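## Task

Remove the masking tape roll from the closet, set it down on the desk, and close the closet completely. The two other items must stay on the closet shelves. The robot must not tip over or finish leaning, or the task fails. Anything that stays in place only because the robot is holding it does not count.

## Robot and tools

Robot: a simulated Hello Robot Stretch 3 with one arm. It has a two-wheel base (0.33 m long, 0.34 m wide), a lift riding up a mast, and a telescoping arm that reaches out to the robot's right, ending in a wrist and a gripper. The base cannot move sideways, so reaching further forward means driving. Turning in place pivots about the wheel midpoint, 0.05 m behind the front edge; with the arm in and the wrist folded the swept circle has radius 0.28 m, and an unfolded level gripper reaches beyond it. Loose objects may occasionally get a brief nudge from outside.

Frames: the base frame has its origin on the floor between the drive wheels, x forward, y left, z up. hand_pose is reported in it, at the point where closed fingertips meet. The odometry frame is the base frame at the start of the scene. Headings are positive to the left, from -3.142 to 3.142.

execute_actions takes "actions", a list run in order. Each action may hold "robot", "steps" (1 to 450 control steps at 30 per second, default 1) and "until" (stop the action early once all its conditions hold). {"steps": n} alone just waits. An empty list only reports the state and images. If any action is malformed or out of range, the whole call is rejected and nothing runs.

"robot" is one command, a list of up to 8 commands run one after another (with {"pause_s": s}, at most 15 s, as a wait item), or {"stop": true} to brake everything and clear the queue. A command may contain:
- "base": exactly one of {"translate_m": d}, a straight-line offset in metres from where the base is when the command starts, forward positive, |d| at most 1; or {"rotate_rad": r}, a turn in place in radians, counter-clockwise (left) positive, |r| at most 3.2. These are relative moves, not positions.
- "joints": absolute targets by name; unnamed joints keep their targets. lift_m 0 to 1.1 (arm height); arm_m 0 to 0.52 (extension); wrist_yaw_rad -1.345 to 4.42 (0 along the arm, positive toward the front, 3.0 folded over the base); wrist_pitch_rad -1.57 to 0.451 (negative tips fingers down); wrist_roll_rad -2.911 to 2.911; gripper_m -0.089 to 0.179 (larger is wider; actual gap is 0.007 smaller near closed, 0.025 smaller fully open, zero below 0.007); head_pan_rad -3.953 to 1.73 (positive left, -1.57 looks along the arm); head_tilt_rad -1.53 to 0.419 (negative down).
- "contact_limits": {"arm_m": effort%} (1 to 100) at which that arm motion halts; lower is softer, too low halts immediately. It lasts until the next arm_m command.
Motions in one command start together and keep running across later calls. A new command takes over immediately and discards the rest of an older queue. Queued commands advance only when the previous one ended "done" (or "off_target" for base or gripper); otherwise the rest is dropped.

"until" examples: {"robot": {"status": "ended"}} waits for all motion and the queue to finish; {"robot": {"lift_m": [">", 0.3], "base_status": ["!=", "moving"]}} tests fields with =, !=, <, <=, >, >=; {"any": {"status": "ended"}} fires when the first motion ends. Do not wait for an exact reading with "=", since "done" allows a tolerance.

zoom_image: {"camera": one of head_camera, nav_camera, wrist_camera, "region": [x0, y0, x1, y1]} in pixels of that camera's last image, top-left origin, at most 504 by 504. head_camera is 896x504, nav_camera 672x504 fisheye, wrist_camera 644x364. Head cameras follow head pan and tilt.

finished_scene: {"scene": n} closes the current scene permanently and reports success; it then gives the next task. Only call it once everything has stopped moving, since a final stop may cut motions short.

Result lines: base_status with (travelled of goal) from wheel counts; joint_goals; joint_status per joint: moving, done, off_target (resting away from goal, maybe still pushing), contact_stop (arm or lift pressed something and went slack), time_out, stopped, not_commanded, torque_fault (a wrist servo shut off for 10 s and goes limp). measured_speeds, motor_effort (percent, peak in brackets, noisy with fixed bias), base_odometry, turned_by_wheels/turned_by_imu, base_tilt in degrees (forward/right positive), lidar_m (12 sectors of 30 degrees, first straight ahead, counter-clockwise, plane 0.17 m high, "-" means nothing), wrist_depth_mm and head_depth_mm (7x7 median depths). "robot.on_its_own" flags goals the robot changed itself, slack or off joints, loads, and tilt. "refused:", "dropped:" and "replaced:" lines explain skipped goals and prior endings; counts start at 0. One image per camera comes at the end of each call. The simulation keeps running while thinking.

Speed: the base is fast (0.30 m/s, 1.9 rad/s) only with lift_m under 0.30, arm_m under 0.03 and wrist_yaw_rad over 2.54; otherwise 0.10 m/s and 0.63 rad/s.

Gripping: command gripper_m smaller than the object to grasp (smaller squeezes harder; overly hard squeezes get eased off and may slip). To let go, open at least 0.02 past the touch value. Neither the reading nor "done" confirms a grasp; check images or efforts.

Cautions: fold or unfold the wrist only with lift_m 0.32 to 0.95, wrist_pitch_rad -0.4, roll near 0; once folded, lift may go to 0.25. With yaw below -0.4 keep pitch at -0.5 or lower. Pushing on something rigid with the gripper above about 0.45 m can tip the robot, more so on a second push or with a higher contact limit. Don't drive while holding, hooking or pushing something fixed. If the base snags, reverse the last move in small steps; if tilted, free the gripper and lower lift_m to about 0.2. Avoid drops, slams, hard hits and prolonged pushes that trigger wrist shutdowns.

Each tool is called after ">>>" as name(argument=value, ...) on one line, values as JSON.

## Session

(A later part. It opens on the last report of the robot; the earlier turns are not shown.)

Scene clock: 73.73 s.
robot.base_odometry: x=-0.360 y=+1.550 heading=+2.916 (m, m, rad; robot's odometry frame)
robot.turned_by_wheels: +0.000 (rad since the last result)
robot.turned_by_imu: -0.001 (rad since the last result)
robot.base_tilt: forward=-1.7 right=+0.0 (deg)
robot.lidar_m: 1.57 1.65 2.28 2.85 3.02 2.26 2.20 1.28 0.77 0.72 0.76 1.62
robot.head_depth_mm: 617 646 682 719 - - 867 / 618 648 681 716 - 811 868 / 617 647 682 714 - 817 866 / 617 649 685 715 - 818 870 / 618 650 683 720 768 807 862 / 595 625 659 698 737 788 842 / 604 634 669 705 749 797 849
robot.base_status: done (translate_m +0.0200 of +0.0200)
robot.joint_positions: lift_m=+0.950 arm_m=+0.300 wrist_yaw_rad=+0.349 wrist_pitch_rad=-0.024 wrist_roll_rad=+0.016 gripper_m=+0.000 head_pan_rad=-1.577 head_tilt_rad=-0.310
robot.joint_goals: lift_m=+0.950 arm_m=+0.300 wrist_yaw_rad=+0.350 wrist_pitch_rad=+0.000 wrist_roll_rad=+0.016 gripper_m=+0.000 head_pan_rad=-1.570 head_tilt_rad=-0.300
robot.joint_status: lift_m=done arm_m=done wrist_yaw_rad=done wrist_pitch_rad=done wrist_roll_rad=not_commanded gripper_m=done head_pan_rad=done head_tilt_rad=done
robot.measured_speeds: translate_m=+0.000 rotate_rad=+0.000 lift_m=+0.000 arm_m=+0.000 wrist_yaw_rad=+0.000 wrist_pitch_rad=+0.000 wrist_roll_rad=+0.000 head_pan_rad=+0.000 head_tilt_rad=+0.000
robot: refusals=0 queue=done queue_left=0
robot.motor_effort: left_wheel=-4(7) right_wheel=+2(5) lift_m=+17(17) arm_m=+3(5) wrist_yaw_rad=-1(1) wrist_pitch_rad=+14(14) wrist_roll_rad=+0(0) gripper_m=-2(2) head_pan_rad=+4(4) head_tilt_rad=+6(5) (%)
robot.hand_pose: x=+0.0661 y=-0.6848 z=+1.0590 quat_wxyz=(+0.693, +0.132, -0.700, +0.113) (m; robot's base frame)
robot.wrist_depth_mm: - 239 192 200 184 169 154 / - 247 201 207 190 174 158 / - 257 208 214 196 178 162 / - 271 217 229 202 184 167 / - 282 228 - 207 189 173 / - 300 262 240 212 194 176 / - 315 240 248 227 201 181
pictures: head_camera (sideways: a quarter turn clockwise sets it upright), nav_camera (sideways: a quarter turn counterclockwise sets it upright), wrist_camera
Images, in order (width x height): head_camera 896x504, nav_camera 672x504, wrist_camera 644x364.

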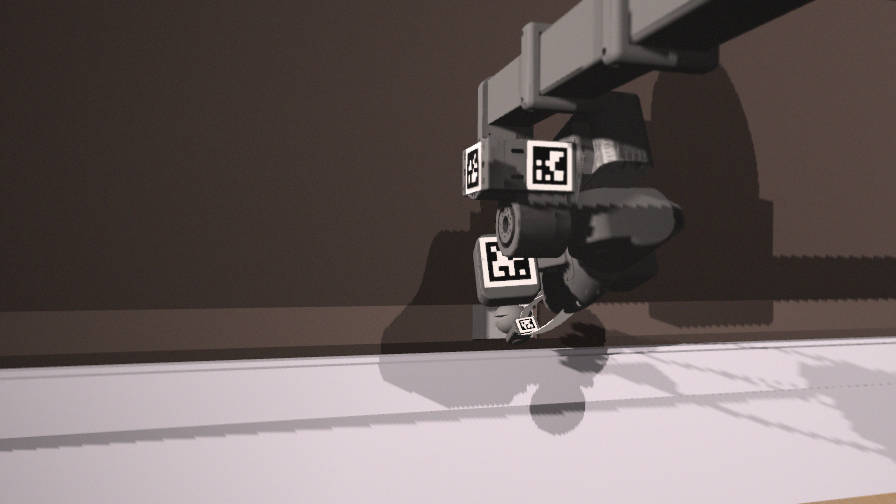

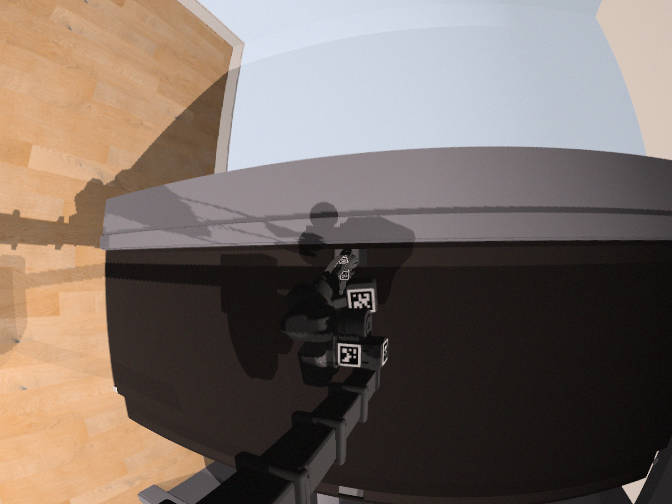

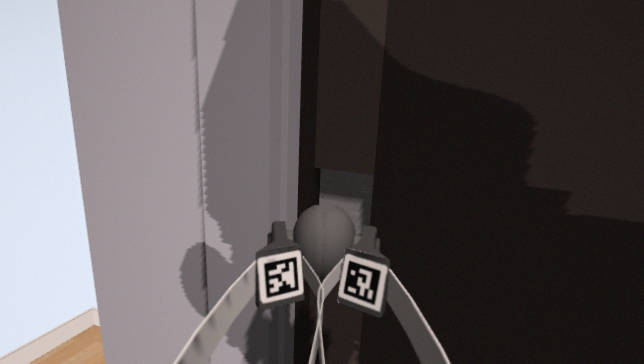

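>>> execute_actions(actions=[{"robot":{"joints":{"arm_m":0.40},"contact_limits":{"arm_m":10}},"steps":90,"until":{"robot":{"status":"ended"}}},{"robot":{"base":{"translate_m":-0.1}},"steps":200,"until":{"robot":{"status":"ended"}}}])

Scene clock: 77.50 s.
robot.base_odometry: x=-0.262 y=+1.527 heading=+2.916 (m, m, rad; robot's odometry frame)
robot.turned_by_wheels: +0.000 (rad since the last result)
robot.turned_by_imu: -0.009 (rad since the last result)
robot.base_tilt: forward=-1.6 right=-0.1 (deg)
robot.lidar_m: 1.67 1.74 2.40 2.85 2.92 2.17 2.09 1.20 0.77 0.74 0.74 1.73
robot.head_depth_mm: 618 646 683 723 - 829 866 / 616 648 683 714 779 815 869 / 616 648 684 710 - 815 870 / 618 648 683 716 - 814 870 / 618 648 684 716 772 814 869 / 630 1156 1160 1278 1134 1195 1402 / 646 648 667 697 736 781 836
robot.base_status: done (translate_m -0.1000 of -0.1000)
robot.joint_positions: lift_m=+0.950 arm_m=+0.347 wrist_yaw_rad=+0.416 wrist_pitch_rad=-0.026 wrist_roll_rad=+0.016 gripper_m=+0.000 head_pan_rad=-1.577 head_tilt_rad=-0.308
robot.joint_goals: lift_m=+0.950 arm_m=+0.347 wrist_yaw_rad=+0.397 wrist_pitch_rad=+0.000 wrist_roll_rad=+0.016 gripper_m=+0.000 head_pan_rad=-1.570 head_tilt_rad=-0.300
robot.joint_status: lift_m=done arm_m=contact_stop wrist_yaw_rad=done wrist_pitch_rad=done wrist_roll_rad=not_commanded gripper_m=done head_pan_rad=done head_tilt_rad=done
robot.measured_speeds: translate_m=+0.000 rotate_rad=+0.000 lift_m=+0.000 arm_m=+0.000 wrist_yaw_rad=+0.000 wrist_pitch_rad=+0.000 wrist_roll_rad=+0.000 head_pan_rad=+0.000 head_tilt_rad=+0.000
robot: refusals=0 queue=done queue_left=0
robot.on_its_own: wrist_yaw_rad is held at +0.397, not at your +0.350, by its stall guard, which is not easing now; arm_m is slack since a contact_stop, until your next command for it (your +0.400 is given up); wrist_yaw_rad is at rest, and its effort (-18) is outside its rest range (-12 to +12)
robot.motor_effort: left_wheel=+6(17) right_wheel=-5(20) lift_m=+17(17) arm_m=+1(9) wrist_yaw_rad=-18(46) wrist_pitch_rad=+15(23) wrist_roll_rad=+0(0) gripper_m=-3(5) head_pan_rad=+4(4) head_tilt_rad=+5(5) (%)
robot.contact_limits: arm_m 10 (drawing in: default 18, maximum 30; extending or still: default 26, maximum 42)
robot.hand_pose: x=+0.0818 y=-0.7257 z=+1.0583 quat_wxyz=(+0.689, +0.156, -0.695, +0.135) (m; robot's base frame)
robot.wrist_depth_mm: 203 200 243 164 146 131 119 / 211 205 252 168 149 135 122 / 247 210 258 175 155 138 125 / 260 221 280 183 160 143 128 / 283 228 292 - 164 146 131 / 307 238 285 - 166 151 136 / 334 251 332 201 178 154 139
pictures: head_camera (sideways: a quarter turn clockwise sets it upright), nav_camera (sideways: a quarter turn counterclockwise sets it upright), wrist_camera
Images, in order (width x height): head_camera 896x504, nav_camera 672x504, wrist_camera 644x364.

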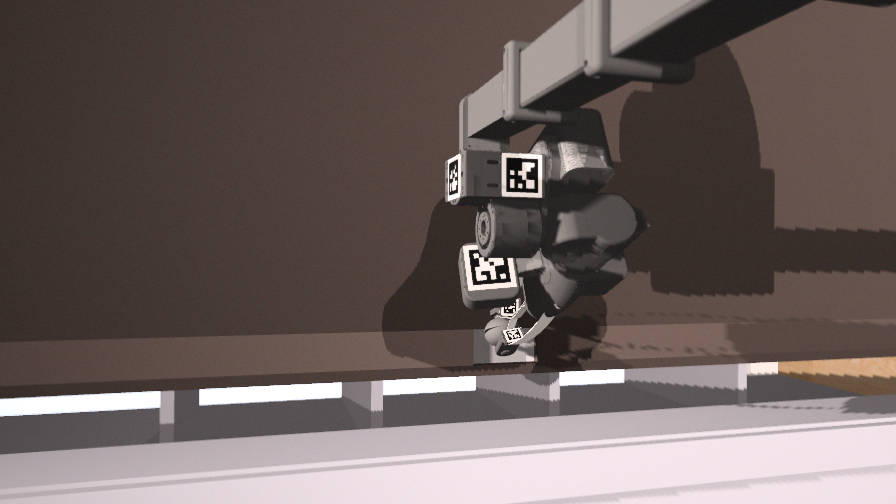

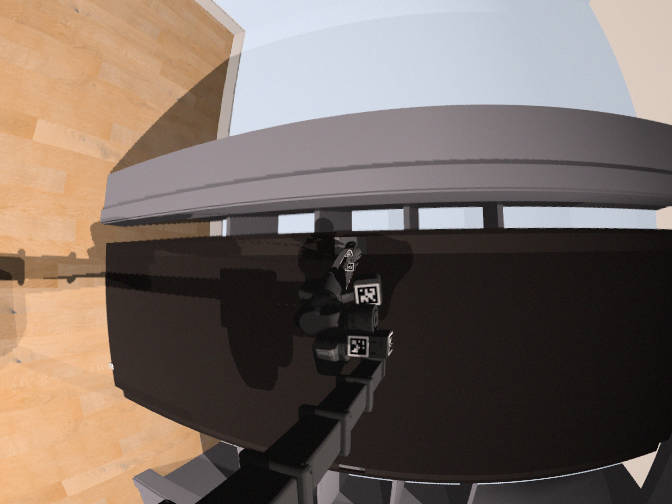

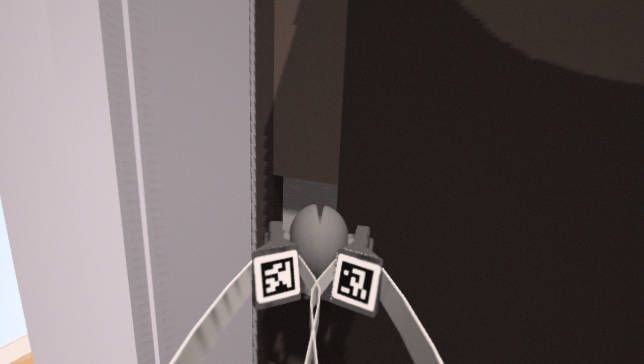

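>>> execute_actions(actions=[{"robot":[{"joints":{"arm_m":0.22}},{"base":{"translate_m":0.135},"joints":{"wrist_yaw_rad":0.2}},{"joints":{"arm_m":0.365},"contact_limits":{"arm_m":10}}],"steps":300,"until":{"robot":{"status":"ended"}}}])

Scene clock: 85.03 s.
robot.base_odometry: x=-0.394 y=+1.558 heading=+2.916 (m, m, rad; robot's odometry frame)
robot.turned_by_wheels: +0.000 (rad since the last result)
robot.turned_by_imu: -0.002 (rad since the last result)
robot.base_tilt: forward=-1.7 right=+0.0 (deg)
robot.lidar_m: 1.54 1.60 2.21 2.86 3.10 2.31 2.23 1.31 0.76 0.72 0.75 1.59
robot.head_depth_mm: 616 647 682 718 - 825 868 / 617 648 680 717 778 813 866 / 616 648 682 708 778 811 865 / 626 657 692 721 - 827 882 / 1240 735 741 753 762 799 846 / 595 625 662 699 744 790 846 / 602 633 665 706 746 801 863
robot.base_status: done (translate_m +0.1350 of +0.1350)
robot.joint_positions: lift_m=+0.950 arm_m=+0.365 wrist_yaw_rad=+0.201 wrist_pitch_rad=-0.024 wrist_roll_rad=+0.016 gripper_m=+0.000 head_pan_rad=-1.577 head_tilt_rad=-0.308
robot.joint_goals: lift_m=+0.950 arm_m=+0.365 wrist_yaw_rad=+0.200 wrist_pitch_rad=+0.000 wrist_roll_rad=+0.016 gripper_m=+0.000 head_pan_rad=-1.570 head_tilt_rad=-0.300
robot.joint_status: lift_m=done arm_m=done wrist_yaw_rad=done wrist_pitch_rad=done wrist_roll_rad=not_commanded gripper_m=done head_pan_rad=done head_tilt_rad=done
robot.measured_speeds: translate_m=+0.000 rotate_rad=+0.000 lift_m=+0.000 arm_m=+0.000 wrist_yaw_rad=+0.000 wrist_pitch_rad=+0.000 wrist_roll_rad=+0.000 head_pan_rad=+0.000 head_tilt_rad=+0.000
robot: refusals=0 queue=done queue_left=0
robot.motor_effort: left_wheel=-1(7) right_wheel=+1(6) lift_m=+17(17) arm_m=+3(3) wrist_yaw_rad=+0(17) wrist_pitch_rad=+14(15) wrist_roll_rad=+0(0) gripper_m=-3(4) head_pan_rad=+4(3) head_tilt_rad=+5(5) (%)
robot.contact_limits: arm_m 10 (drawing in: default 18, maximum 30; extending or still: default 26, maximum 42)
robot.hand_pose: x=+0.0295 y=-0.7601 z=+1.0590 quat_wxyz=(+0.699, +0.080, -0.708, +0.062) (m; robot's base frame)
robot.wrist_depth_mm: 118 115 155 698 120 113 107 / 123 119 161 563 124 117 111 / 128 124 166 798 128 121 114 / 135 129 171 845 132 124 117 / 142 134 173 - 144 129 121 / 159 140 154 - 151 137 125 / 177 146 206 868 154 138 129
pictures: head_camera (sideways: a quarter turn clockwise sets it upright), nav_camera (sideways: a quarter turn counterclockwise sets it upright), wrist_camera
Images, in order (width x height): head_camera 896x504, nav_camera 672x504, wrist_camera 644x364.

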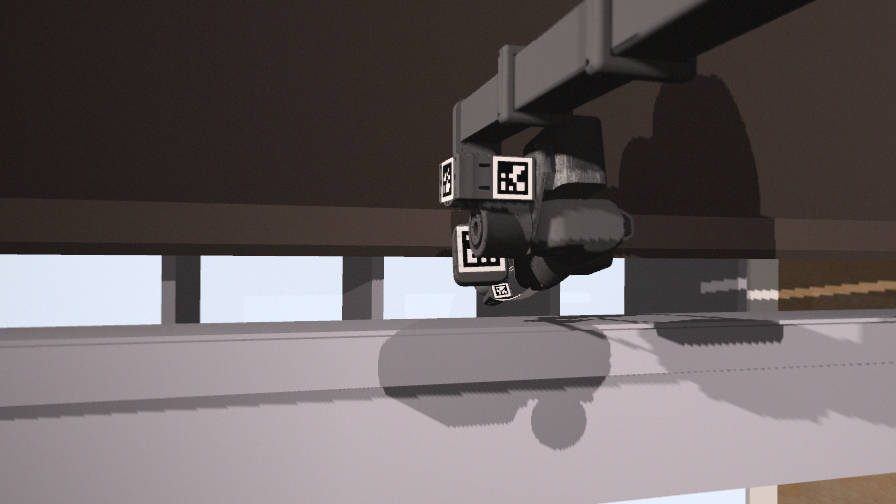

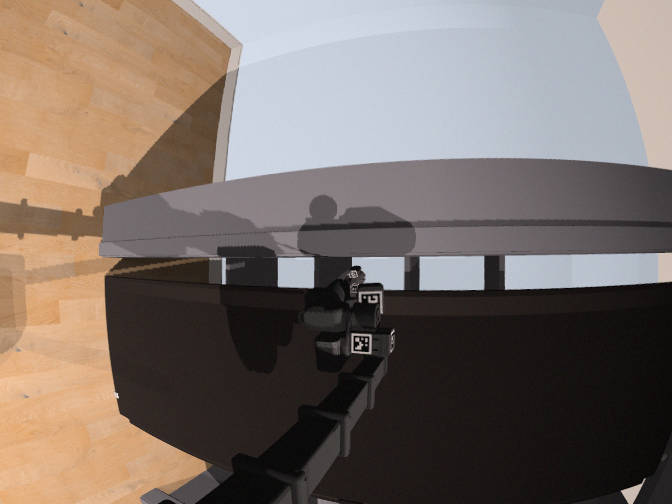

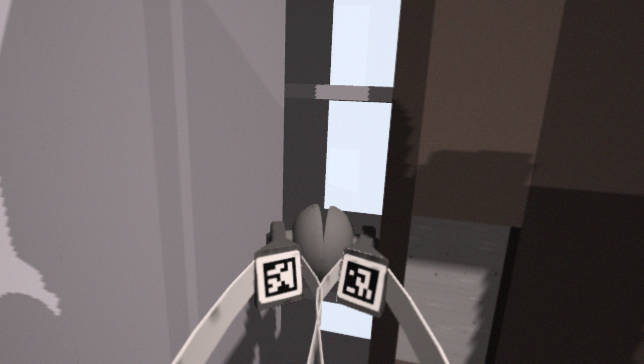

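>>> execute_actions(actions=[{"robot":{"base":{"translate_m":-0.1}},"steps":450,"until":{"robot":{"status":"ended"}}}])

Scene clock: 89.00 s.
robot.base_odometry: x=-0.296 y=+1.535 heading=+2.916 (m, m, rad; robot's odometry frame)
robot.turned_by_wheels: +0.000 (rad since the last result)
robot.turned_by_imu: -0.001 (rad since the last result)
robot.base_tilt: forward=-1.7 right=+0.0 (deg)
robot.lidar_m: 1.63 1.70 2.34 2.85 2.95 2.21 2.13 1.23 0.76 0.74 0.74 1.69
robot.head_depth_mm: 616 647 681 720 - 825 864 / 616 647 681 714 772 809 866 / 616 647 682 707 775 810 865 / 1237 1146 1173 1432 - 1196 882 / 1251 1298 1366 1439 1543 1347 1536 / 1237 1162 1165 1245 832 837 854 / 597 623 657 694 740 786 844
robot.base_status: done (translate_m -0.1000 of -0.1000)
robot.joint_positions: lift_m=+0.950 arm_m=+0.365 wrist_yaw_rad=+0.202 wrist_pitch_rad=-0.021 wrist_roll_rad=+0.016 gripper_m=+0.000 head_pan_rad=-1.577 head_tilt_rad=-0.308
robot.joint_goals: lift_m=+0.950 arm_m=+0.365 wrist_yaw_rad=+0.200 wrist_pitch_rad=+0.000 wrist_roll_rad=+0.016 gripper_m=+0.000 head_pan_rad=-1.570 head_tilt_rad=-0.300
robot.joint_status: lift_m=done arm_m=done wrist_yaw_rad=done wrist_pitch_rad=done wrist_roll_rad=not_commanded gripper_m=done head_pan_rad=done head_tilt_rad=done
robot.measured_speeds: translate_m=+0.000 rotate_rad=+0.000 lift_m=+0.000 arm_m=+0.000 wrist_yaw_rad=+0.000 wrist_pitch_rad=+0.000 wrist_roll_rad=+0.000 head_pan_rad=+0.000 head_tilt_rad=+0.000
robot: refusals=0 queue=done queue_left=0
robot.motor_effort: left_wheel=-1(34) right_wheel=+1(32) lift_m=+17(17) arm_m=+2(4) wrist_yaw_rad=-2(77) wrist_pitch_rad=+12(14) wrist_roll_rad=+0(0) gripper_m=-3(9) head_pan_rad=+4(4) head_tilt_rad=+5(4) (%)
robot.contact_limits: arm_m 10 (drawing in: default 18, maximum 30; extending or still: default 26, maximum 42)
robot.hand_pose: x=+0.0298 y=-0.7603 z=+1.0596 quat_wxyz=(+0.699, +0.079, -0.708, +0.063) (m; robot's base frame)
robot.wrist_depth_mm: 179 229 529 821 748 112 106 / 183 233 496 801 428 115 110 / 185 237 553 868 128 119 112 / 187 242 585 907 132 123 117 / 191 247 599 - 143 135 119 / 193 253 532 - 147 143 124 / 197 254 701 962 155 146 127
pictures: head_camera (sideways: a quarter turn clockwise sets it upright), nav_camera (sideways: a quarter turn counterclockwise sets it upright), wrist_camera
Images, in order (width x height): head_camera 896x504, nav_camera 672x504, wrist_camera 644x364.

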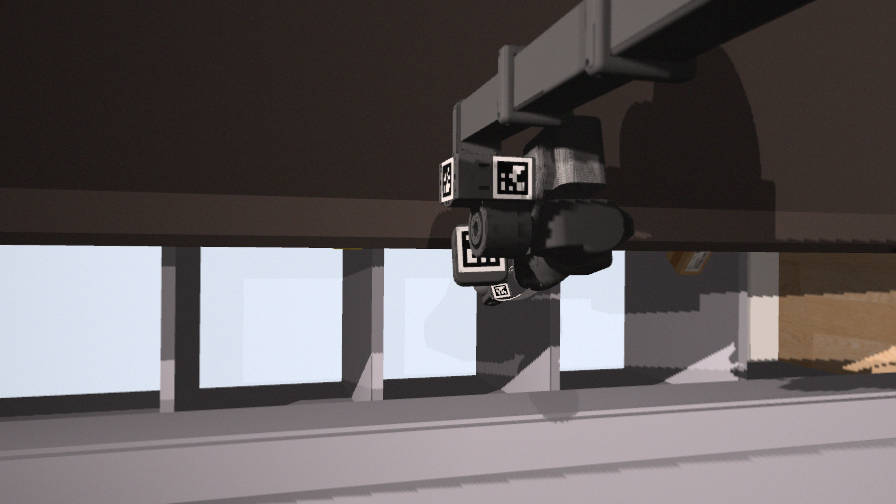

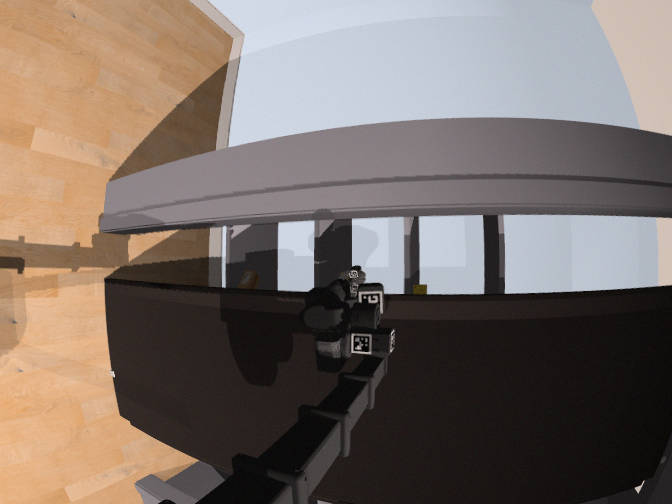

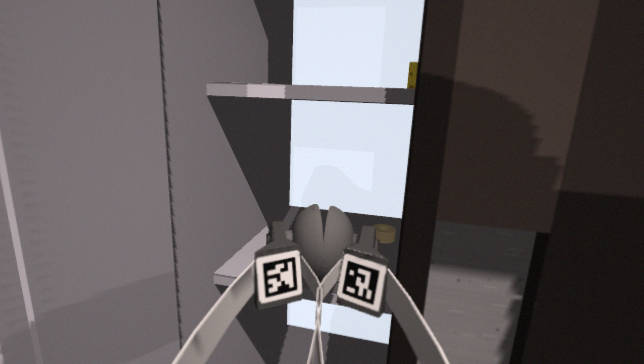

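>>> execute_actions(actions=[{"robot":[{"base":{"translate_m":0.05}},{"joints":{"wrist_yaw_rad":0.0,"arm_m":0.44}},{"base":{"translate_m":-0.4}}],"steps":450,"until":{"robot":{"status":"ended"}}}])

Scene clock: 100.57 s.
robot.base_odometry: x=+0.045 y=+1.457 heading=+2.918 (m, m, rad; robot's odometry frame)
robot.turned_by_wheels: +0.002 (rad since the last result)
robot.turned_by_imu: -0.001 (rad since the last result)
robot.base_tilt: forward=+0.3 right=+0.0 (deg)
robot.lidar_m: 1.98 2.06 2.85 2.82 2.47 1.84 1.79 0.99 0.77 0.74 0.89 2.05
robot.head_depth_mm: 614 645 680 717 - 825 865 / 613 644 679 707 767 808 865 / 615 645 681 708 773 810 864 / 1250 1282 1346 1424 1538 845 882 / 1249 1293 1360 1439 1532 1341 1525 / 1246 1282 1353 1439 1531 1279 1521 / 1251 1321 1350 1435 1533 1313 1517
robot.base_status: done (translate_m -0.3999 of -0.4000)
robot.joint_positions: lift_m=+0.950 arm_m=+0.440 wrist_yaw_rad=+0.195 wrist_pitch_rad=-0.022 wrist_roll_rad=+0.016 gripper_m=+0.000 head_pan_rad=-1.577 head_tilt_rad=-0.308
robot.joint_goals: lift_m=+0.950 arm_m=+0.440 wrist_yaw_rad=+0.125 wrist_pitch_rad=+0.000 wrist_roll_rad=+0.016 gripper_m=+0.000 head_pan_rad=-1.570 head_tilt_rad=-0.300
robot.joint_status: lift_m=done arm_m=done wrist_yaw_rad=done wrist_pitch_rad=done wrist_roll_rad=not_commanded gripper_m=done head_pan_rad=done head_tilt_rad=done
robot.measured_speeds: translate_m=+0.000 rotate_rad=+0.000 lift_m=+0.000 arm_m=+0.000 wrist_yaw_rad=+0.000 wrist_pitch_rad=+0.000 wrist_roll_rad=+0.000 head_pan_rad=+0.000 head_tilt_rad=+0.000
robot: refusals=0 queue=done queue_left=0
robot.on_its_own: wrist_yaw_rad is held at +0.125, not at your +0.000, by its stall guard, which is still easing; left_wheel is at rest, and its effort (+43) is outside its rest range (-18 to +18); right_wheel is at rest, and its effort (-34) is outside its rest range (-18 to +18)
robot.motor_effort: left_wheel=+43(65) right_wheel=-34(47) lift_m=+17(17) arm_m=+3(6) wrist_yaw_rad=-63(85) wrist_pitch_rad=+13(15) wrist_roll_rad=+0(0) gripper_m=-7(8) head_pan_rad=+4(4) head_tilt_rad=+5(5) (%)
robot.hand_pose: x=+0.0280 y=-0.8355 z=+1.0593 quat_wxyz=(+0.699, +0.077, -0.708, +0.060) (m; robot's base frame)
robot.wrist_depth_mm: 543 751 778 724 709 70 46 / 531 698 499 743 723 66 47 / 569 754 849 789 741 62 49 / 595 801 919 829 774 58 50 / 573 655 688 - 759 55 52 / 584 539 516 - 532 57 53 / 624 869 886 868 417 59 55
pictures: head_camera (sideways: a quarter turn clockwise sets it upright), nav_camera (sideways: a quarter turn counterclockwise sets it upright), wrist_camera
Images, in order (width x height): head_camera 896x504, nav_camera 672x504, wrist_camera 644x364.

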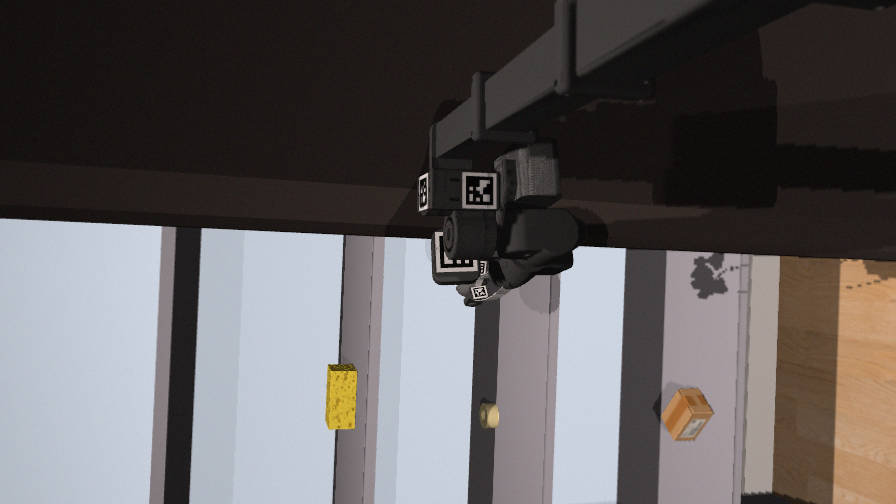

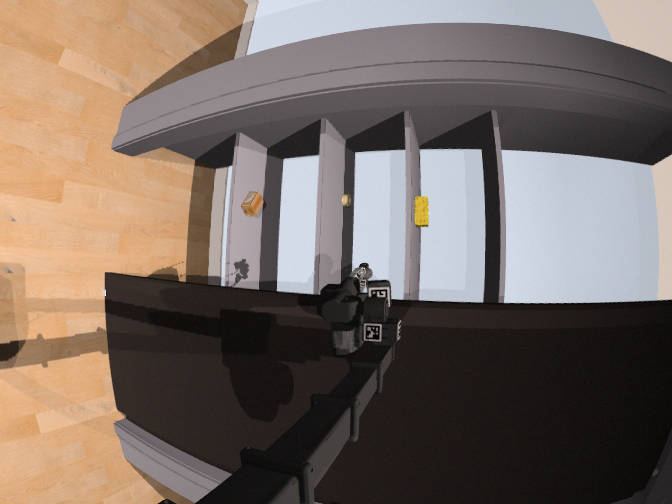

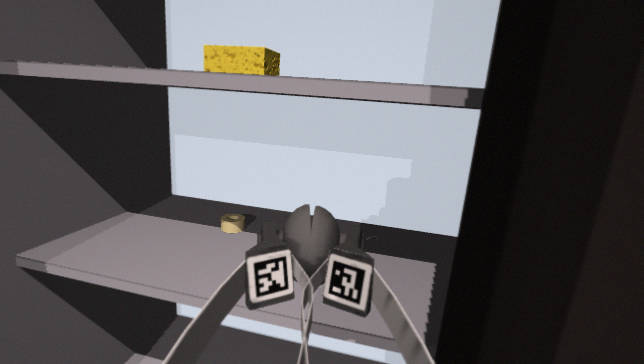

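>>> execute_actions(actions=[{"robot":[{"base":{"translate_m":0.08}},{"joints":{"arm_m":0.0,"lift_m":0.9,"wrist_yaw_rad":0.0},"base":{"translate_m":0.28}},{"joints":{"wrist_yaw_rad":3.0,"wrist_pitch_rad":-0.4},"base":{"rotate_rad":-1.571}},{"base":{"translate_m":0.45}},{"base":{"rotate_rad":1.571}},{"joints":{"wrist_yaw_rad":0.0,"gripper_m":0.15,"head_tilt_rad":-0.5}},{"joints":{"wrist_pitch_rad":0.0,"arm_m":0.2}}],"steps":450,"until":{"robot":{"status":"ended"}}},{"steps":450,"until":{"robot":{"status":"ended"}}}])

Scene clock: 130.67 s.
robot.base_odometry: x=-0.205 y=+1.976 heading=+2.916 (m, m, rad; robot's odometry frame)
robot.turned_by_wheels: -0.002 (rad since the last result)
robot.turned_by_imu: +0.880 (rad since the last result)
robot.base_tilt: forward=-1.6 right=-0.1 (deg)
robot.lidar_m: 1.88 3.68 3.71 2.47 2.26 0.58 0.57 1.06 0.32 0.41 1.50 1.52
robot.head_depth_mm: 305 323 343 363 - 445 465 / 1147 1220 1296 1370 - 491 528 / 1269 1363 1458 1567 - 1509 1318 / 1421 1529 1669 1825 1962 1550 1318 / 1487 1611 1743 1888 1967 1594 1312 / 1398 1499 1616 1757 1876 1591 1318 / 1313 1404 1501 1611 1760 1595 1310
robot.base_status: done (rotate_rad +1.5710 of +1.5710)
robot.joint_positions: lift_m=+0.900 arm_m=+0.200 wrist_yaw_rad=+0.001 wrist_pitch_rad=-0.024 wrist_roll_rad=+0.021 gripper_m=+0.150 head_pan_rad=-1.575 head_tilt_rad=-0.500
robot.joint_goals: lift_m=+0.900 arm_m=+0.200 wrist_yaw_rad=+0.000 wrist_pitch_rad=+0.000 wrist_roll_rad=+0.021 gripper_m=+0.150 head_pan_rad=-1.570 head_tilt_rad=-0.500
robot.joint_status: lift_m=done arm_m=done wrist_yaw_rad=done wrist_pitch_rad=done wrist_roll_rad=not_commanded gripper_m=done head_pan_rad=done head_tilt_rad=done
robot.measured_speeds: translate_m=+0.000 rotate_rad=+0.000 lift_m=+0.000 arm_m=+0.000 wrist_yaw_rad=+0.000 wrist_pitch_rad=+0.000 wrist_roll_rad=+0.000 head_pan_rad=+0.000 head_tilt_rad=+0.000
robot: refusals=0 queue=done queue_left=0
robot.motor_effort: left_wheel=+0(100) right_wheel=+0(50) lift_m=+28(34) arm_m=+3(13) wrist_yaw_rad=-1(100) wrist_pitch_rad=+14(100) wrist_roll_rad=-2(22) gripper_m=+0(100) head_pan_rad=+2(4) head_tilt_rad=+0(21) (%)
robot.hand_pose: x=-0.0213 y=-0.6002 z=+1.0085 quat_wxyz=(+0.700, +0.009, -0.714, -0.009) (m; robot's base frame)
robot.wrist_depth_mm: 871 954 - - 890 720 577 / 932 - - - 933 721 589 / 930 - - - 927 736 615 / 912 - - - 962 761 613 / 964 - - - 967 731 610 / 935 - - - - - 631 / - - - - - 846 620
pictures: head_camera (sideways: a quarter turn clockwise sets it upright), nav_camera (sideways: a quarter turn counterclockwise sets it upright), wrist_camera
Images, in order (width x height): head_camera 896x504, nav_camera 672x504, wrist_camera 644x364.

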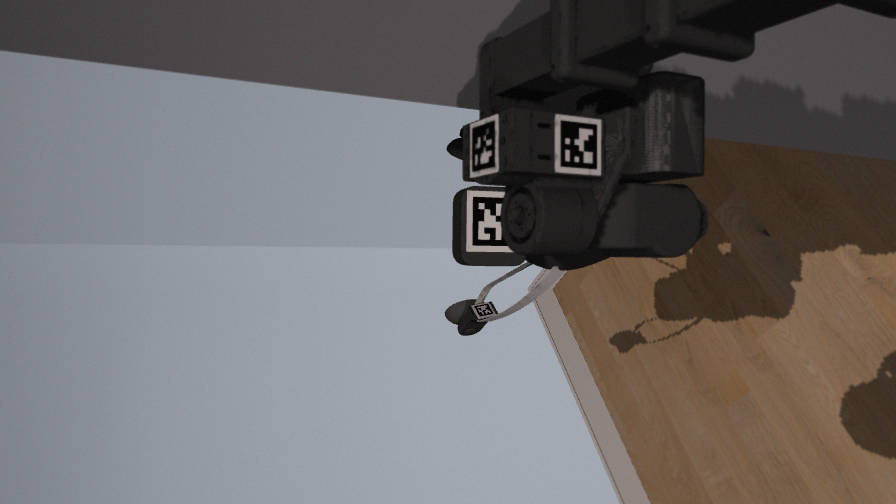

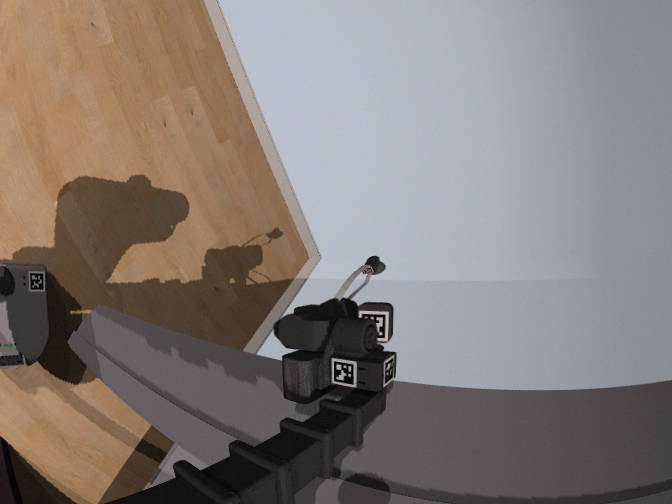

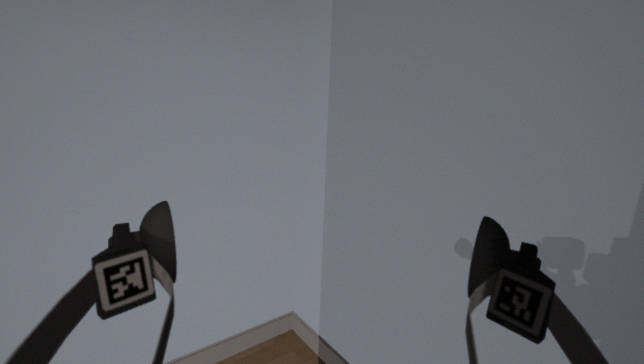

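>>> execute_actions(actions=[{"robot":[{"joints":{"arm_m":0.0,"wrist_yaw_rad":3.0,"wrist_pitch_rad":-0.4,"gripper_m":0.05}},{"base":{"rotate_rad":-0.88}}],"steps":450,"until":{"robot":{"status":"ended"}}}])

Scene clock: 136.13 s.
robot.base_odometry: x=-0.205 y=+1.976 heading=+2.036 (m, m, rad; robot's odometry frame)
robot.turned_by_wheels: -0.880 (rad since the last result)
robot.turned_by_imu: -0.877 (rad since the last result)
robot.base_tilt: forward=-1.7 right=+0.0 (deg)
robot.lidar_m: 1.50 1.57 2.19 3.70 3.12 2.33 1.18 0.57 1.10 0.32 0.33 1.55
robot.head_depth_mm: 872 928 700 1016 832 1045 - / 875 925 703 1014 828 1041 1287 / 874 937 776 1014 826 1010 1320 / 875 938 770 1013 1187 1035 1313 / 866 918 387 397 406 417 440 / - - 282 303 336 379 435 / - - 286 311 350 399 457
robot.base_status: done (rotate_rad -0.8799 of -0.8800)
robot.joint_positions: lift_m=+0.900 arm_m=+0.001 wrist_yaw_rad=+2.998 wrist_pitch_rad=-0.416 wrist_roll_rad=+0.021 gripper_m=+0.050 head_pan_rad=-1.575 head_tilt_rad=-0.500
robot.joint_goals: lift_m=+0.900 arm_m=+0.000 wrist_yaw_rad=+3.000 wrist_pitch_rad=-0.400 wrist_roll_rad=+0.021 gripper_m=+0.050 head_pan_rad=-1.570 head_tilt_rad=-0.500
robot.joint_status: lift_m=done arm_m=done wrist_yaw_rad=done wrist_pitch_rad=done wrist_roll_rad=not_commanded gripper_m=done head_pan_rad=done head_tilt_rad=done
robot.measured_speeds: translate_m=+0.000 rotate_rad=+0.000 lift_m=+0.000 arm_m=+0.000 wrist_yaw_rad=+0.000 wrist_pitch_rad=+0.000 wrist_roll_rad=+0.000 head_pan_rad=+0.000 head_tilt_rad=+0.000
robot: refusals=0 queue=done queue_left=0
robot.motor_effort: left_wheel=+3(11) right_wheel=-2(5) lift_m=+27(27) arm_m=-2(6) wrist_yaw_rad=+1(4) wrist_pitch_rad=+9(13) wrist_roll_rad=-2(2) gripper_m=+0(83) head_pan_rad=+3(3) head_tilt_rad=+0(0) (%)
robot.hand_pose: x=+0.0109 y=+0.0761 z=+0.9130 quat_wxyz=(+0.197, +0.707, +0.094, +0.673) (m; robot's base frame)
robot.wrist_depth_mm: - - - - - - - / - - - - - - - / - - - - - - - / - - - - - - - / - - - - - - - / - - - - - - - / - - - - - - -
pictures: head_camera (sideways: a quarter turn clockwise sets it upright), nav_camera (sideways: a quarter turn counterclockwise sets it upright), wrist_camera
Images, in order (width x height): head_camera 896x504, nav_camera 672x504, wrist_camera 644x364.

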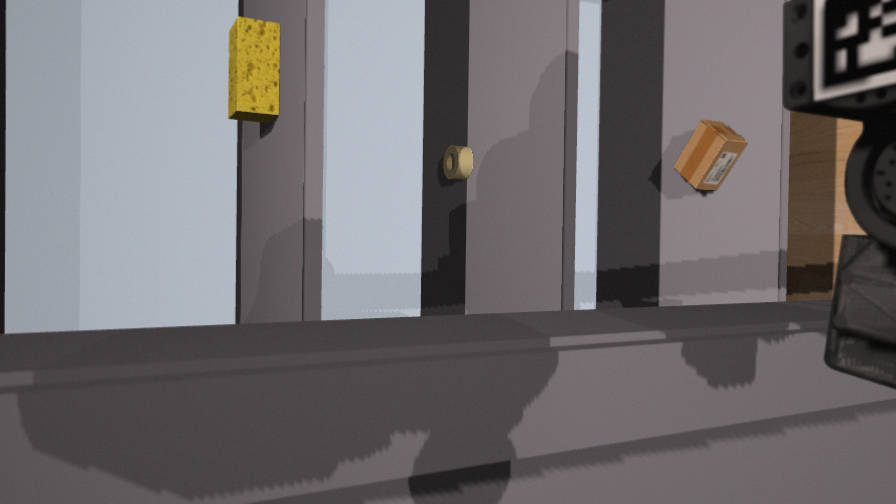

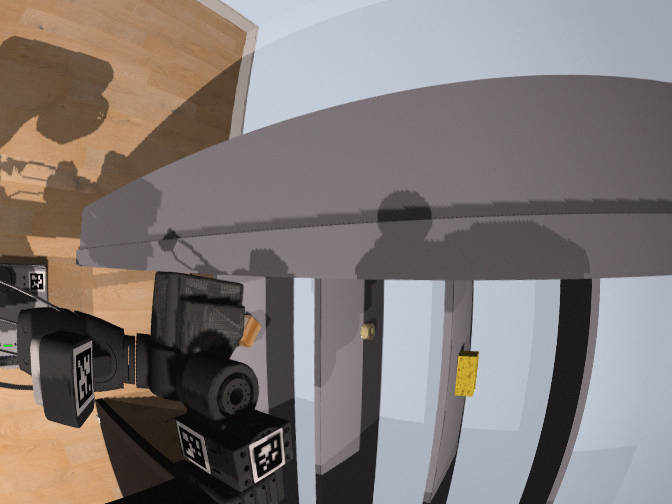

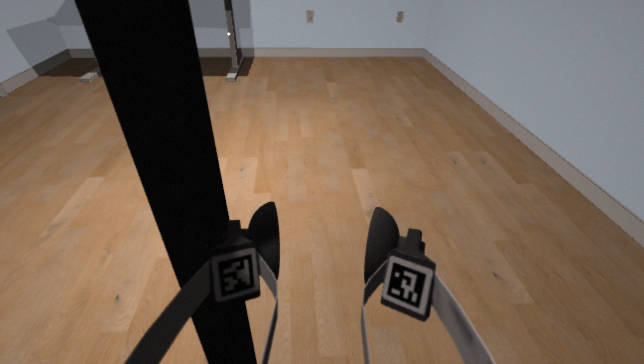

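>>> execute_actions(actions=[{"robot":[{"base":{"translate_m":-0.3}},{"joints":{"wrist_yaw_rad":0.0,"gripper_m":0.15}},{"joints":{"wrist_pitch_rad":0.0,"arm_m":0.25},"base":{"translate_m":0.17}}],"steps":450,"until":{"robot":{"status":"ended"}}}])

Scene clock: 146.53 s.
robot.base_odometry: x=-0.147 y=+1.860 heading=+2.036 (m, m, rad; robot's odometry frame)
robot.turned_by_wheels: +0.000 (rad since the last result)
robot.turned_by_imu: -0.004 (rad since the last result)
robot.base_tilt: forward=-1.8 right=+0.0 (deg)
robot.lidar_m: 1.63 1.70 2.38 3.26 2.94 2.20 1.17 0.47 0.48 0.99 0.36 0.47
robot.head_depth_mm: 870 931 778 1074 - - 1283 / 870 934 777 1084 - 1038 1284 / 871 923 699 1084 - 1040 1290 / 875 933 768 1089 1190 1006 1288 / 876 937 767 1010 1188 1039 1282 / 875 937 764 977 993 1006 1208 / 775 779 698 791 789 525 531
robot.base_status: done (translate_m +0.1700 of +0.1700)
robot.joint_positions: lift_m=+0.900 arm_m=+0.250 wrist_yaw_rad=+0.000 wrist_pitch_rad=-0.023 wrist_roll_rad=+0.020 gripper_m=+0.150 head_pan_rad=-1.575 head_tilt_rad=-0.500
robot.joint_goals: lift_m=+0.900 arm_m=+0.250 wrist_yaw_rad=+0.000 wrist_pitch_rad=+0.000 wrist_roll_rad=+0.020 gripper_m=+0.150 head_pan_rad=-1.570 head_tilt_rad=-0.500
robot.joint_status: lift_m=done arm_m=done wrist_yaw_rad=done wrist_pitch_rad=done wrist_roll_rad=not_commanded gripper_m=done head_pan_rad=done head_tilt_rad=done
robot.measured_speeds: translate_m=+0.000 rotate_rad=+0.000 lift_m=+0.000 arm_m=+0.000 wrist_yaw_rad=+0.000 wrist_pitch_rad=+0.000 wrist_roll_rad=+0.000 head_pan_rad=+0.000 head_tilt_rad=+0.000
robot: refusals=0 queue=done queue_left=0
robot.motor_effort: left_wheel=+3(10) right_wheel=-1(4) lift_m=+27(27) arm_m=+3(4) wrist_yaw_rad=+0(1) wrist_pitch_rad=+14(15) wrist_roll_rad=-1(2) gripper_m=+0(80) head_pan_rad=+3(2) head_tilt_rad=+0(1) (%)
robot.hand_pose: x=-0.0213 y=-0.6503 z=+1.0086 quat_wxyz=(+0.700, +0.009, -0.714, -0.008) (m; robot's base frame)
robot.wrist_depth_mm: 272 264 248 238 228 214 204 / 344 476 545 549 538 537 499 / 343 486 570 570 562 549 547 / 346 490 594 593 586 572 563 / 354 471 595 598 588 585 569 / 337 389 424 426 436 - 462 / 315 325 335 330 344 332 356
pictures: head_camera (sideways: a quarter turn clockwise sets it upright), nav_camera (sideways: a quarter turn counterclockwise sets it upright), wrist_camera
Images, in order (width x height): head_camera 896x504, nav_camera 672x504, wrist_camera 644x364.

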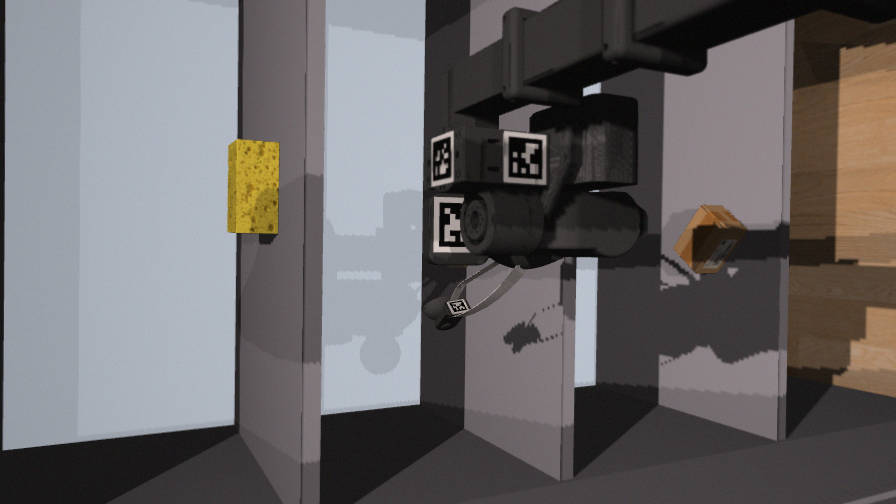

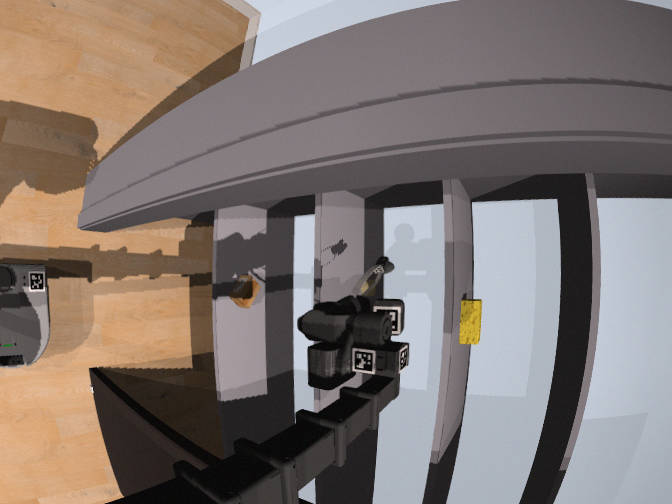

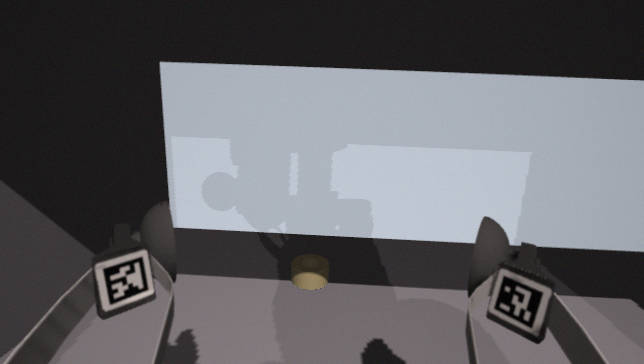

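>>> execute_actions(actions=[{"robot":[{"joints":{"lift_m":0.76,"arm_m":0.42},"base":{"translate_m":0.012}}],"steps":450,"until":{"robot":{"status":"ended"}}}])

Scene clock: 149.57 s.
robot.base_odometry: x=-0.152 y=+1.871 heading=+2.036 (m, m, rad; robot's odometry frame)
robot.turned_by_wheels: +0.000 (rad since the last result)
robot.turned_by_imu: +0.000 (rad since the last result)
robot.base_tilt: forward=-1.7 right=-0.1 (deg)
robot.lidar_m: 1.62 1.70 2.37 3.69 2.95 2.21 1.17 0.48 0.49 0.95 0.36 0.47
robot.head_depth_mm: 871 931 789 1021 834 1077 - / 872 933 783 1018 815 - 1289 / 875 934 700 1077 - 1040 1287 / 876 936 780 1075 1187 1010 1283 / 877 939 777 1017 1191 1040 1285 / 879 930 772 958 948 1008 1157 / 741 744 685 756 488 491 497
robot.base_status: done (translate_m +0.0120 of +0.0120)
robot.joint_positions: lift_m=+0.760 arm_m=+0.418 wrist_yaw_rad=-0.006 wrist_pitch_rad=-0.045 wrist_roll_rad=+0.018 gripper_m=+0.150 head_pan_rad=-1.575 head_tilt_rad=-0.500
robot.joint_goals: lift_m=+0.760 arm_m=+0.420 wrist_yaw_rad=+0.000 wrist_pitch_rad=+0.000 wrist_roll_rad=+0.018 gripper_m=+0.150 head_pan_rad=-1.570 head_tilt_rad=-0.500
robot.joint_status: lift_m=done arm_m=done wrist_yaw_rad=done wrist_pitch_rad=done wrist_roll_rad=not_commanded gripper_m=done head_pan_rad=done head_tilt_rad=done
robot.measured_speeds: translate_m=+0.000 rotate_rad=+0.000 lift_m=+0.000 arm_m=+0.000 wrist_yaw_rad=+0.000 wrist_pitch_rad=+0.000 wrist_roll_rad=+0.000 head_pan_rad=+0.000 head_tilt_rad=+0.000
robot: refusals=0 queue=done queue_left=0
robot.on_its_own: arm_m is at rest, and its effort (+15) is outside its rest range (-14 to +14)
robot.motor_effort: left_wheel=+0(10) right_wheel=+0(3) lift_m=+16(25) arm_m=+15(13) wrist_yaw_rad=+4(6) wrist_pitch_rad=+26(30) wrist_roll_rad=-1(1) gripper_m=+0(1) head_pan_rad=+3(2) head_tilt_rad=+0(0) (%)
robot.hand_pose: x=-0.0230 y=-0.8183 z=+0.8637 quat_wxyz=(+0.701, +0.014, -0.713, -0.018) (m; robot's base frame)
robot.wrist_depth_mm: 319 375 373 364 369 364 362 / 326 396 387 387 380 373 370 / 328 405 406 397 397 391 387 / 303 336 349 351 381 397 402 / 210 230 221 224 232 259 247 / 164 151 162 165 168 - 174 / 119 125 127 129 131 128 136
pictures: head_camera (sideways: a quarter turn clockwise sets it upright), nav_camera (sideways: a quarter turn counterclockwise sets it upright), wrist_camera
Images, in order (width x height): head_camera 896x504, nav_camera 672x504, wrist_camera 644x364.

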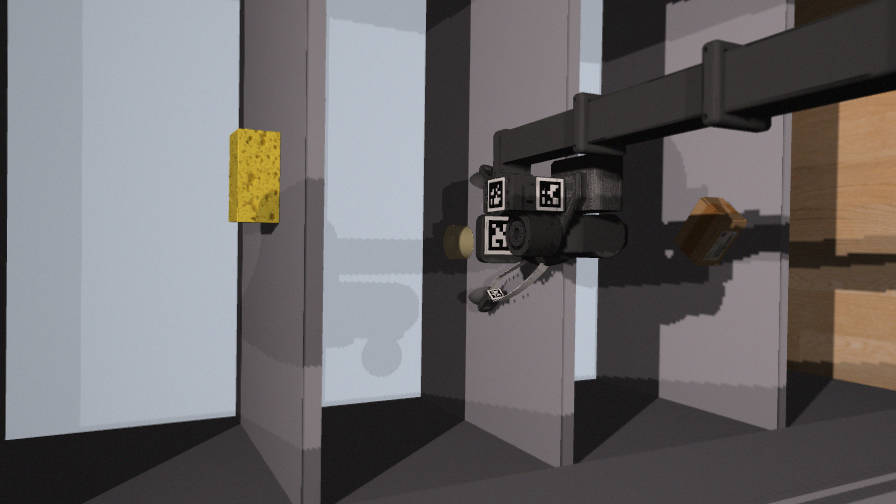

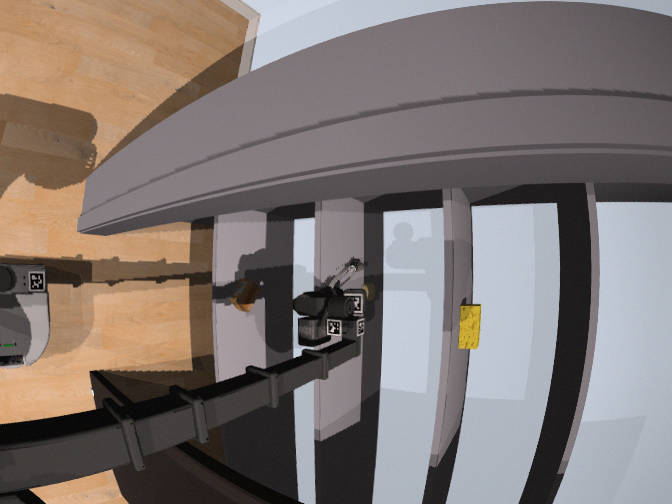

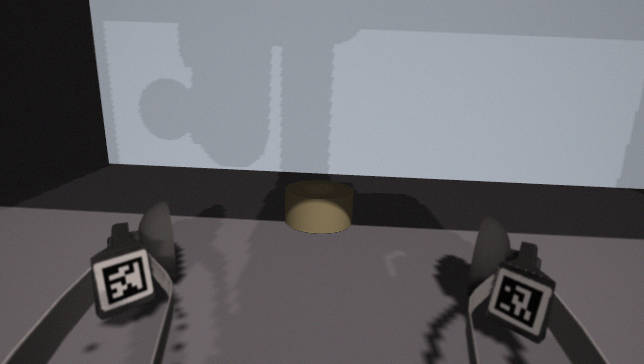

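>>> execute_actions(actions=[{"robot":[{"joints":{"lift_m":0.785,"wrist_pitch_rad":-0.08}},{"joints":{"arm_m":0.52}},{"joints":{"gripper_m":0.075}}],"steps":450,"until":{"robot":{"status":"ended"}}}])

Scene clock: 156.77 s.
robot.base_odometry: x=-0.152 y=+1.871 heading=+2.036 (m, m, rad; robot's odometry frame)
robot.turned_by_wheels: +0.000 (rad since the last result)
robot.turned_by_imu: -0.002 (rad since the last result)
robot.base_tilt: forward=-1.7 right=+0.0 (deg)
robot.lidar_m: 1.62 1.70 2.36 3.68 2.95 2.21 1.17 0.48 0.49 0.94 0.36 0.47
robot.head_depth_mm: 865 931 779 1020 832 1073 - / 869 932 775 1018 - 1009 1254 / 872 921 699 1086 1190 1037 1281 / 872 931 772 1087 1186 1005 1280 / 876 938 766 1010 1184 1038 1281 / 877 929 764 955 947 1007 1153 / 739 744 703 757 487 491 495
robot.base_status: done (translate_m +0.0120 of +0.0120)
robot.joint_positions: lift_m=+0.785 arm_m=+0.520 wrist_yaw_rad=-0.001 wrist_pitch_rad=-0.099 wrist_roll_rad=+0.018 gripper_m=+0.075 head_pan_rad=-1.575 head_tilt_rad=-0.500
robot.joint_goals: lift_m=+0.785 arm_m=+0.520 wrist_yaw_rad=+0.000 wrist_pitch_rad=-0.080 wrist_roll_rad=+0.018 gripper_m=+0.075 head_pan_rad=-1.570 head_tilt_rad=-0.500
robot.joint_status: lift_m=done arm_m=done wrist_yaw_rad=done wrist_pitch_rad=done wrist_roll_rad=not_commanded gripper_m=done head_pan_rad=done head_tilt_rad=done
robot.measured_speeds: translate_m=+0.000 rotate_rad=+0.000 lift_m=+0.000 arm_m=+0.000 wrist_yaw_rad=+0.000 wrist_pitch_rad=+0.000 wrist_roll_rad=+0.000 head_pan_rad=+0.000 head_tilt_rad=+0.000
robot: refusals=0 queue=done queue_left=0
robot.motor_effort: left_wheel=+1(1) right_wheel=+0(0) lift_m=+39(40) arm_m=+4(11) wrist_yaw_rad=+1(5) wrist_pitch_rad=+11(26) wrist_roll_rad=-1(1) gripper_m=+0(81) head_pan_rad=+2(2) head_tilt_rad=+0(0) (%)
robot.hand_pose: x=-0.0217 y=-0.9172 z=+0.8739 quat_wxyz=(+0.700, +0.035, -0.712, -0.036) (m; robot's base frame)
robot.wrist_depth_mm: 277 276 274 271 266 266 262 / 292 292 287 282 281 277 275 / 306 305 301 296 296 288 286 / 299 310 314 309 305 303 302 / 224 228 244 236 260 250 255 / 171 173 160 139 181 188 190 / 138 140 141 132 145 148 150
pictures: head_camera (sideways: a quarter turn clockwise sets it upright), nav_camera (sideways: a quarter turn counterclockwise sets it upright), wrist_camera
Images, in order (width x height): head_camera 896x504, nav_camera 672x504, wrist_camera 644x364.

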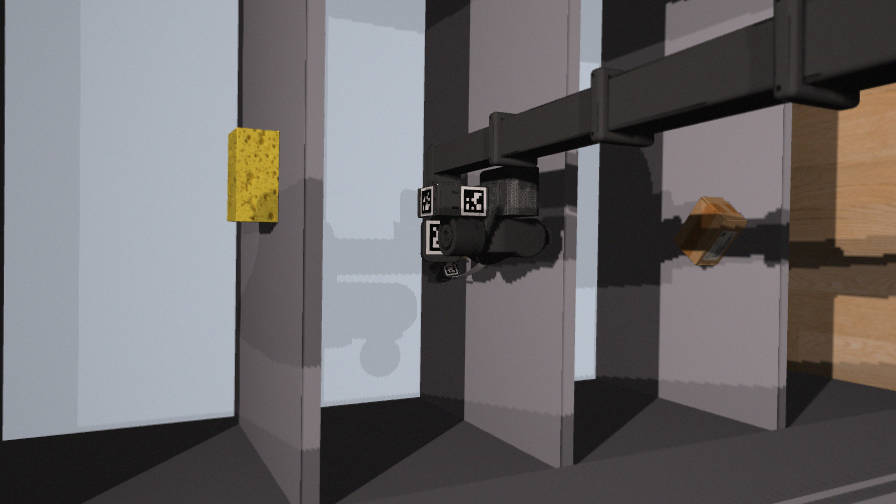

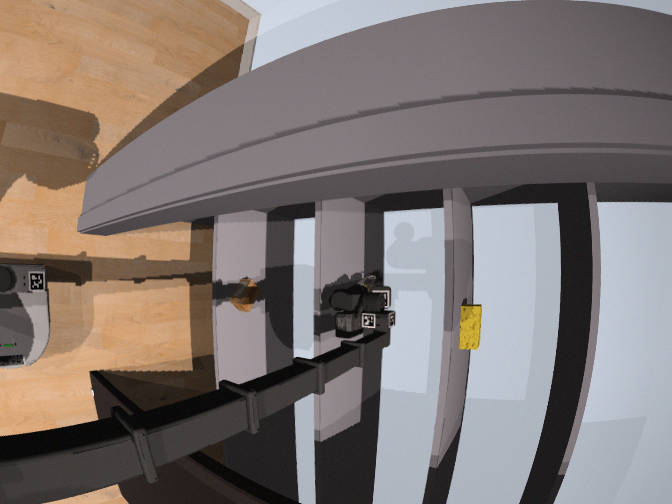

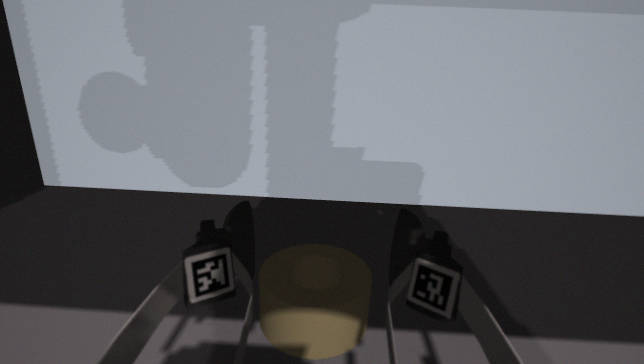

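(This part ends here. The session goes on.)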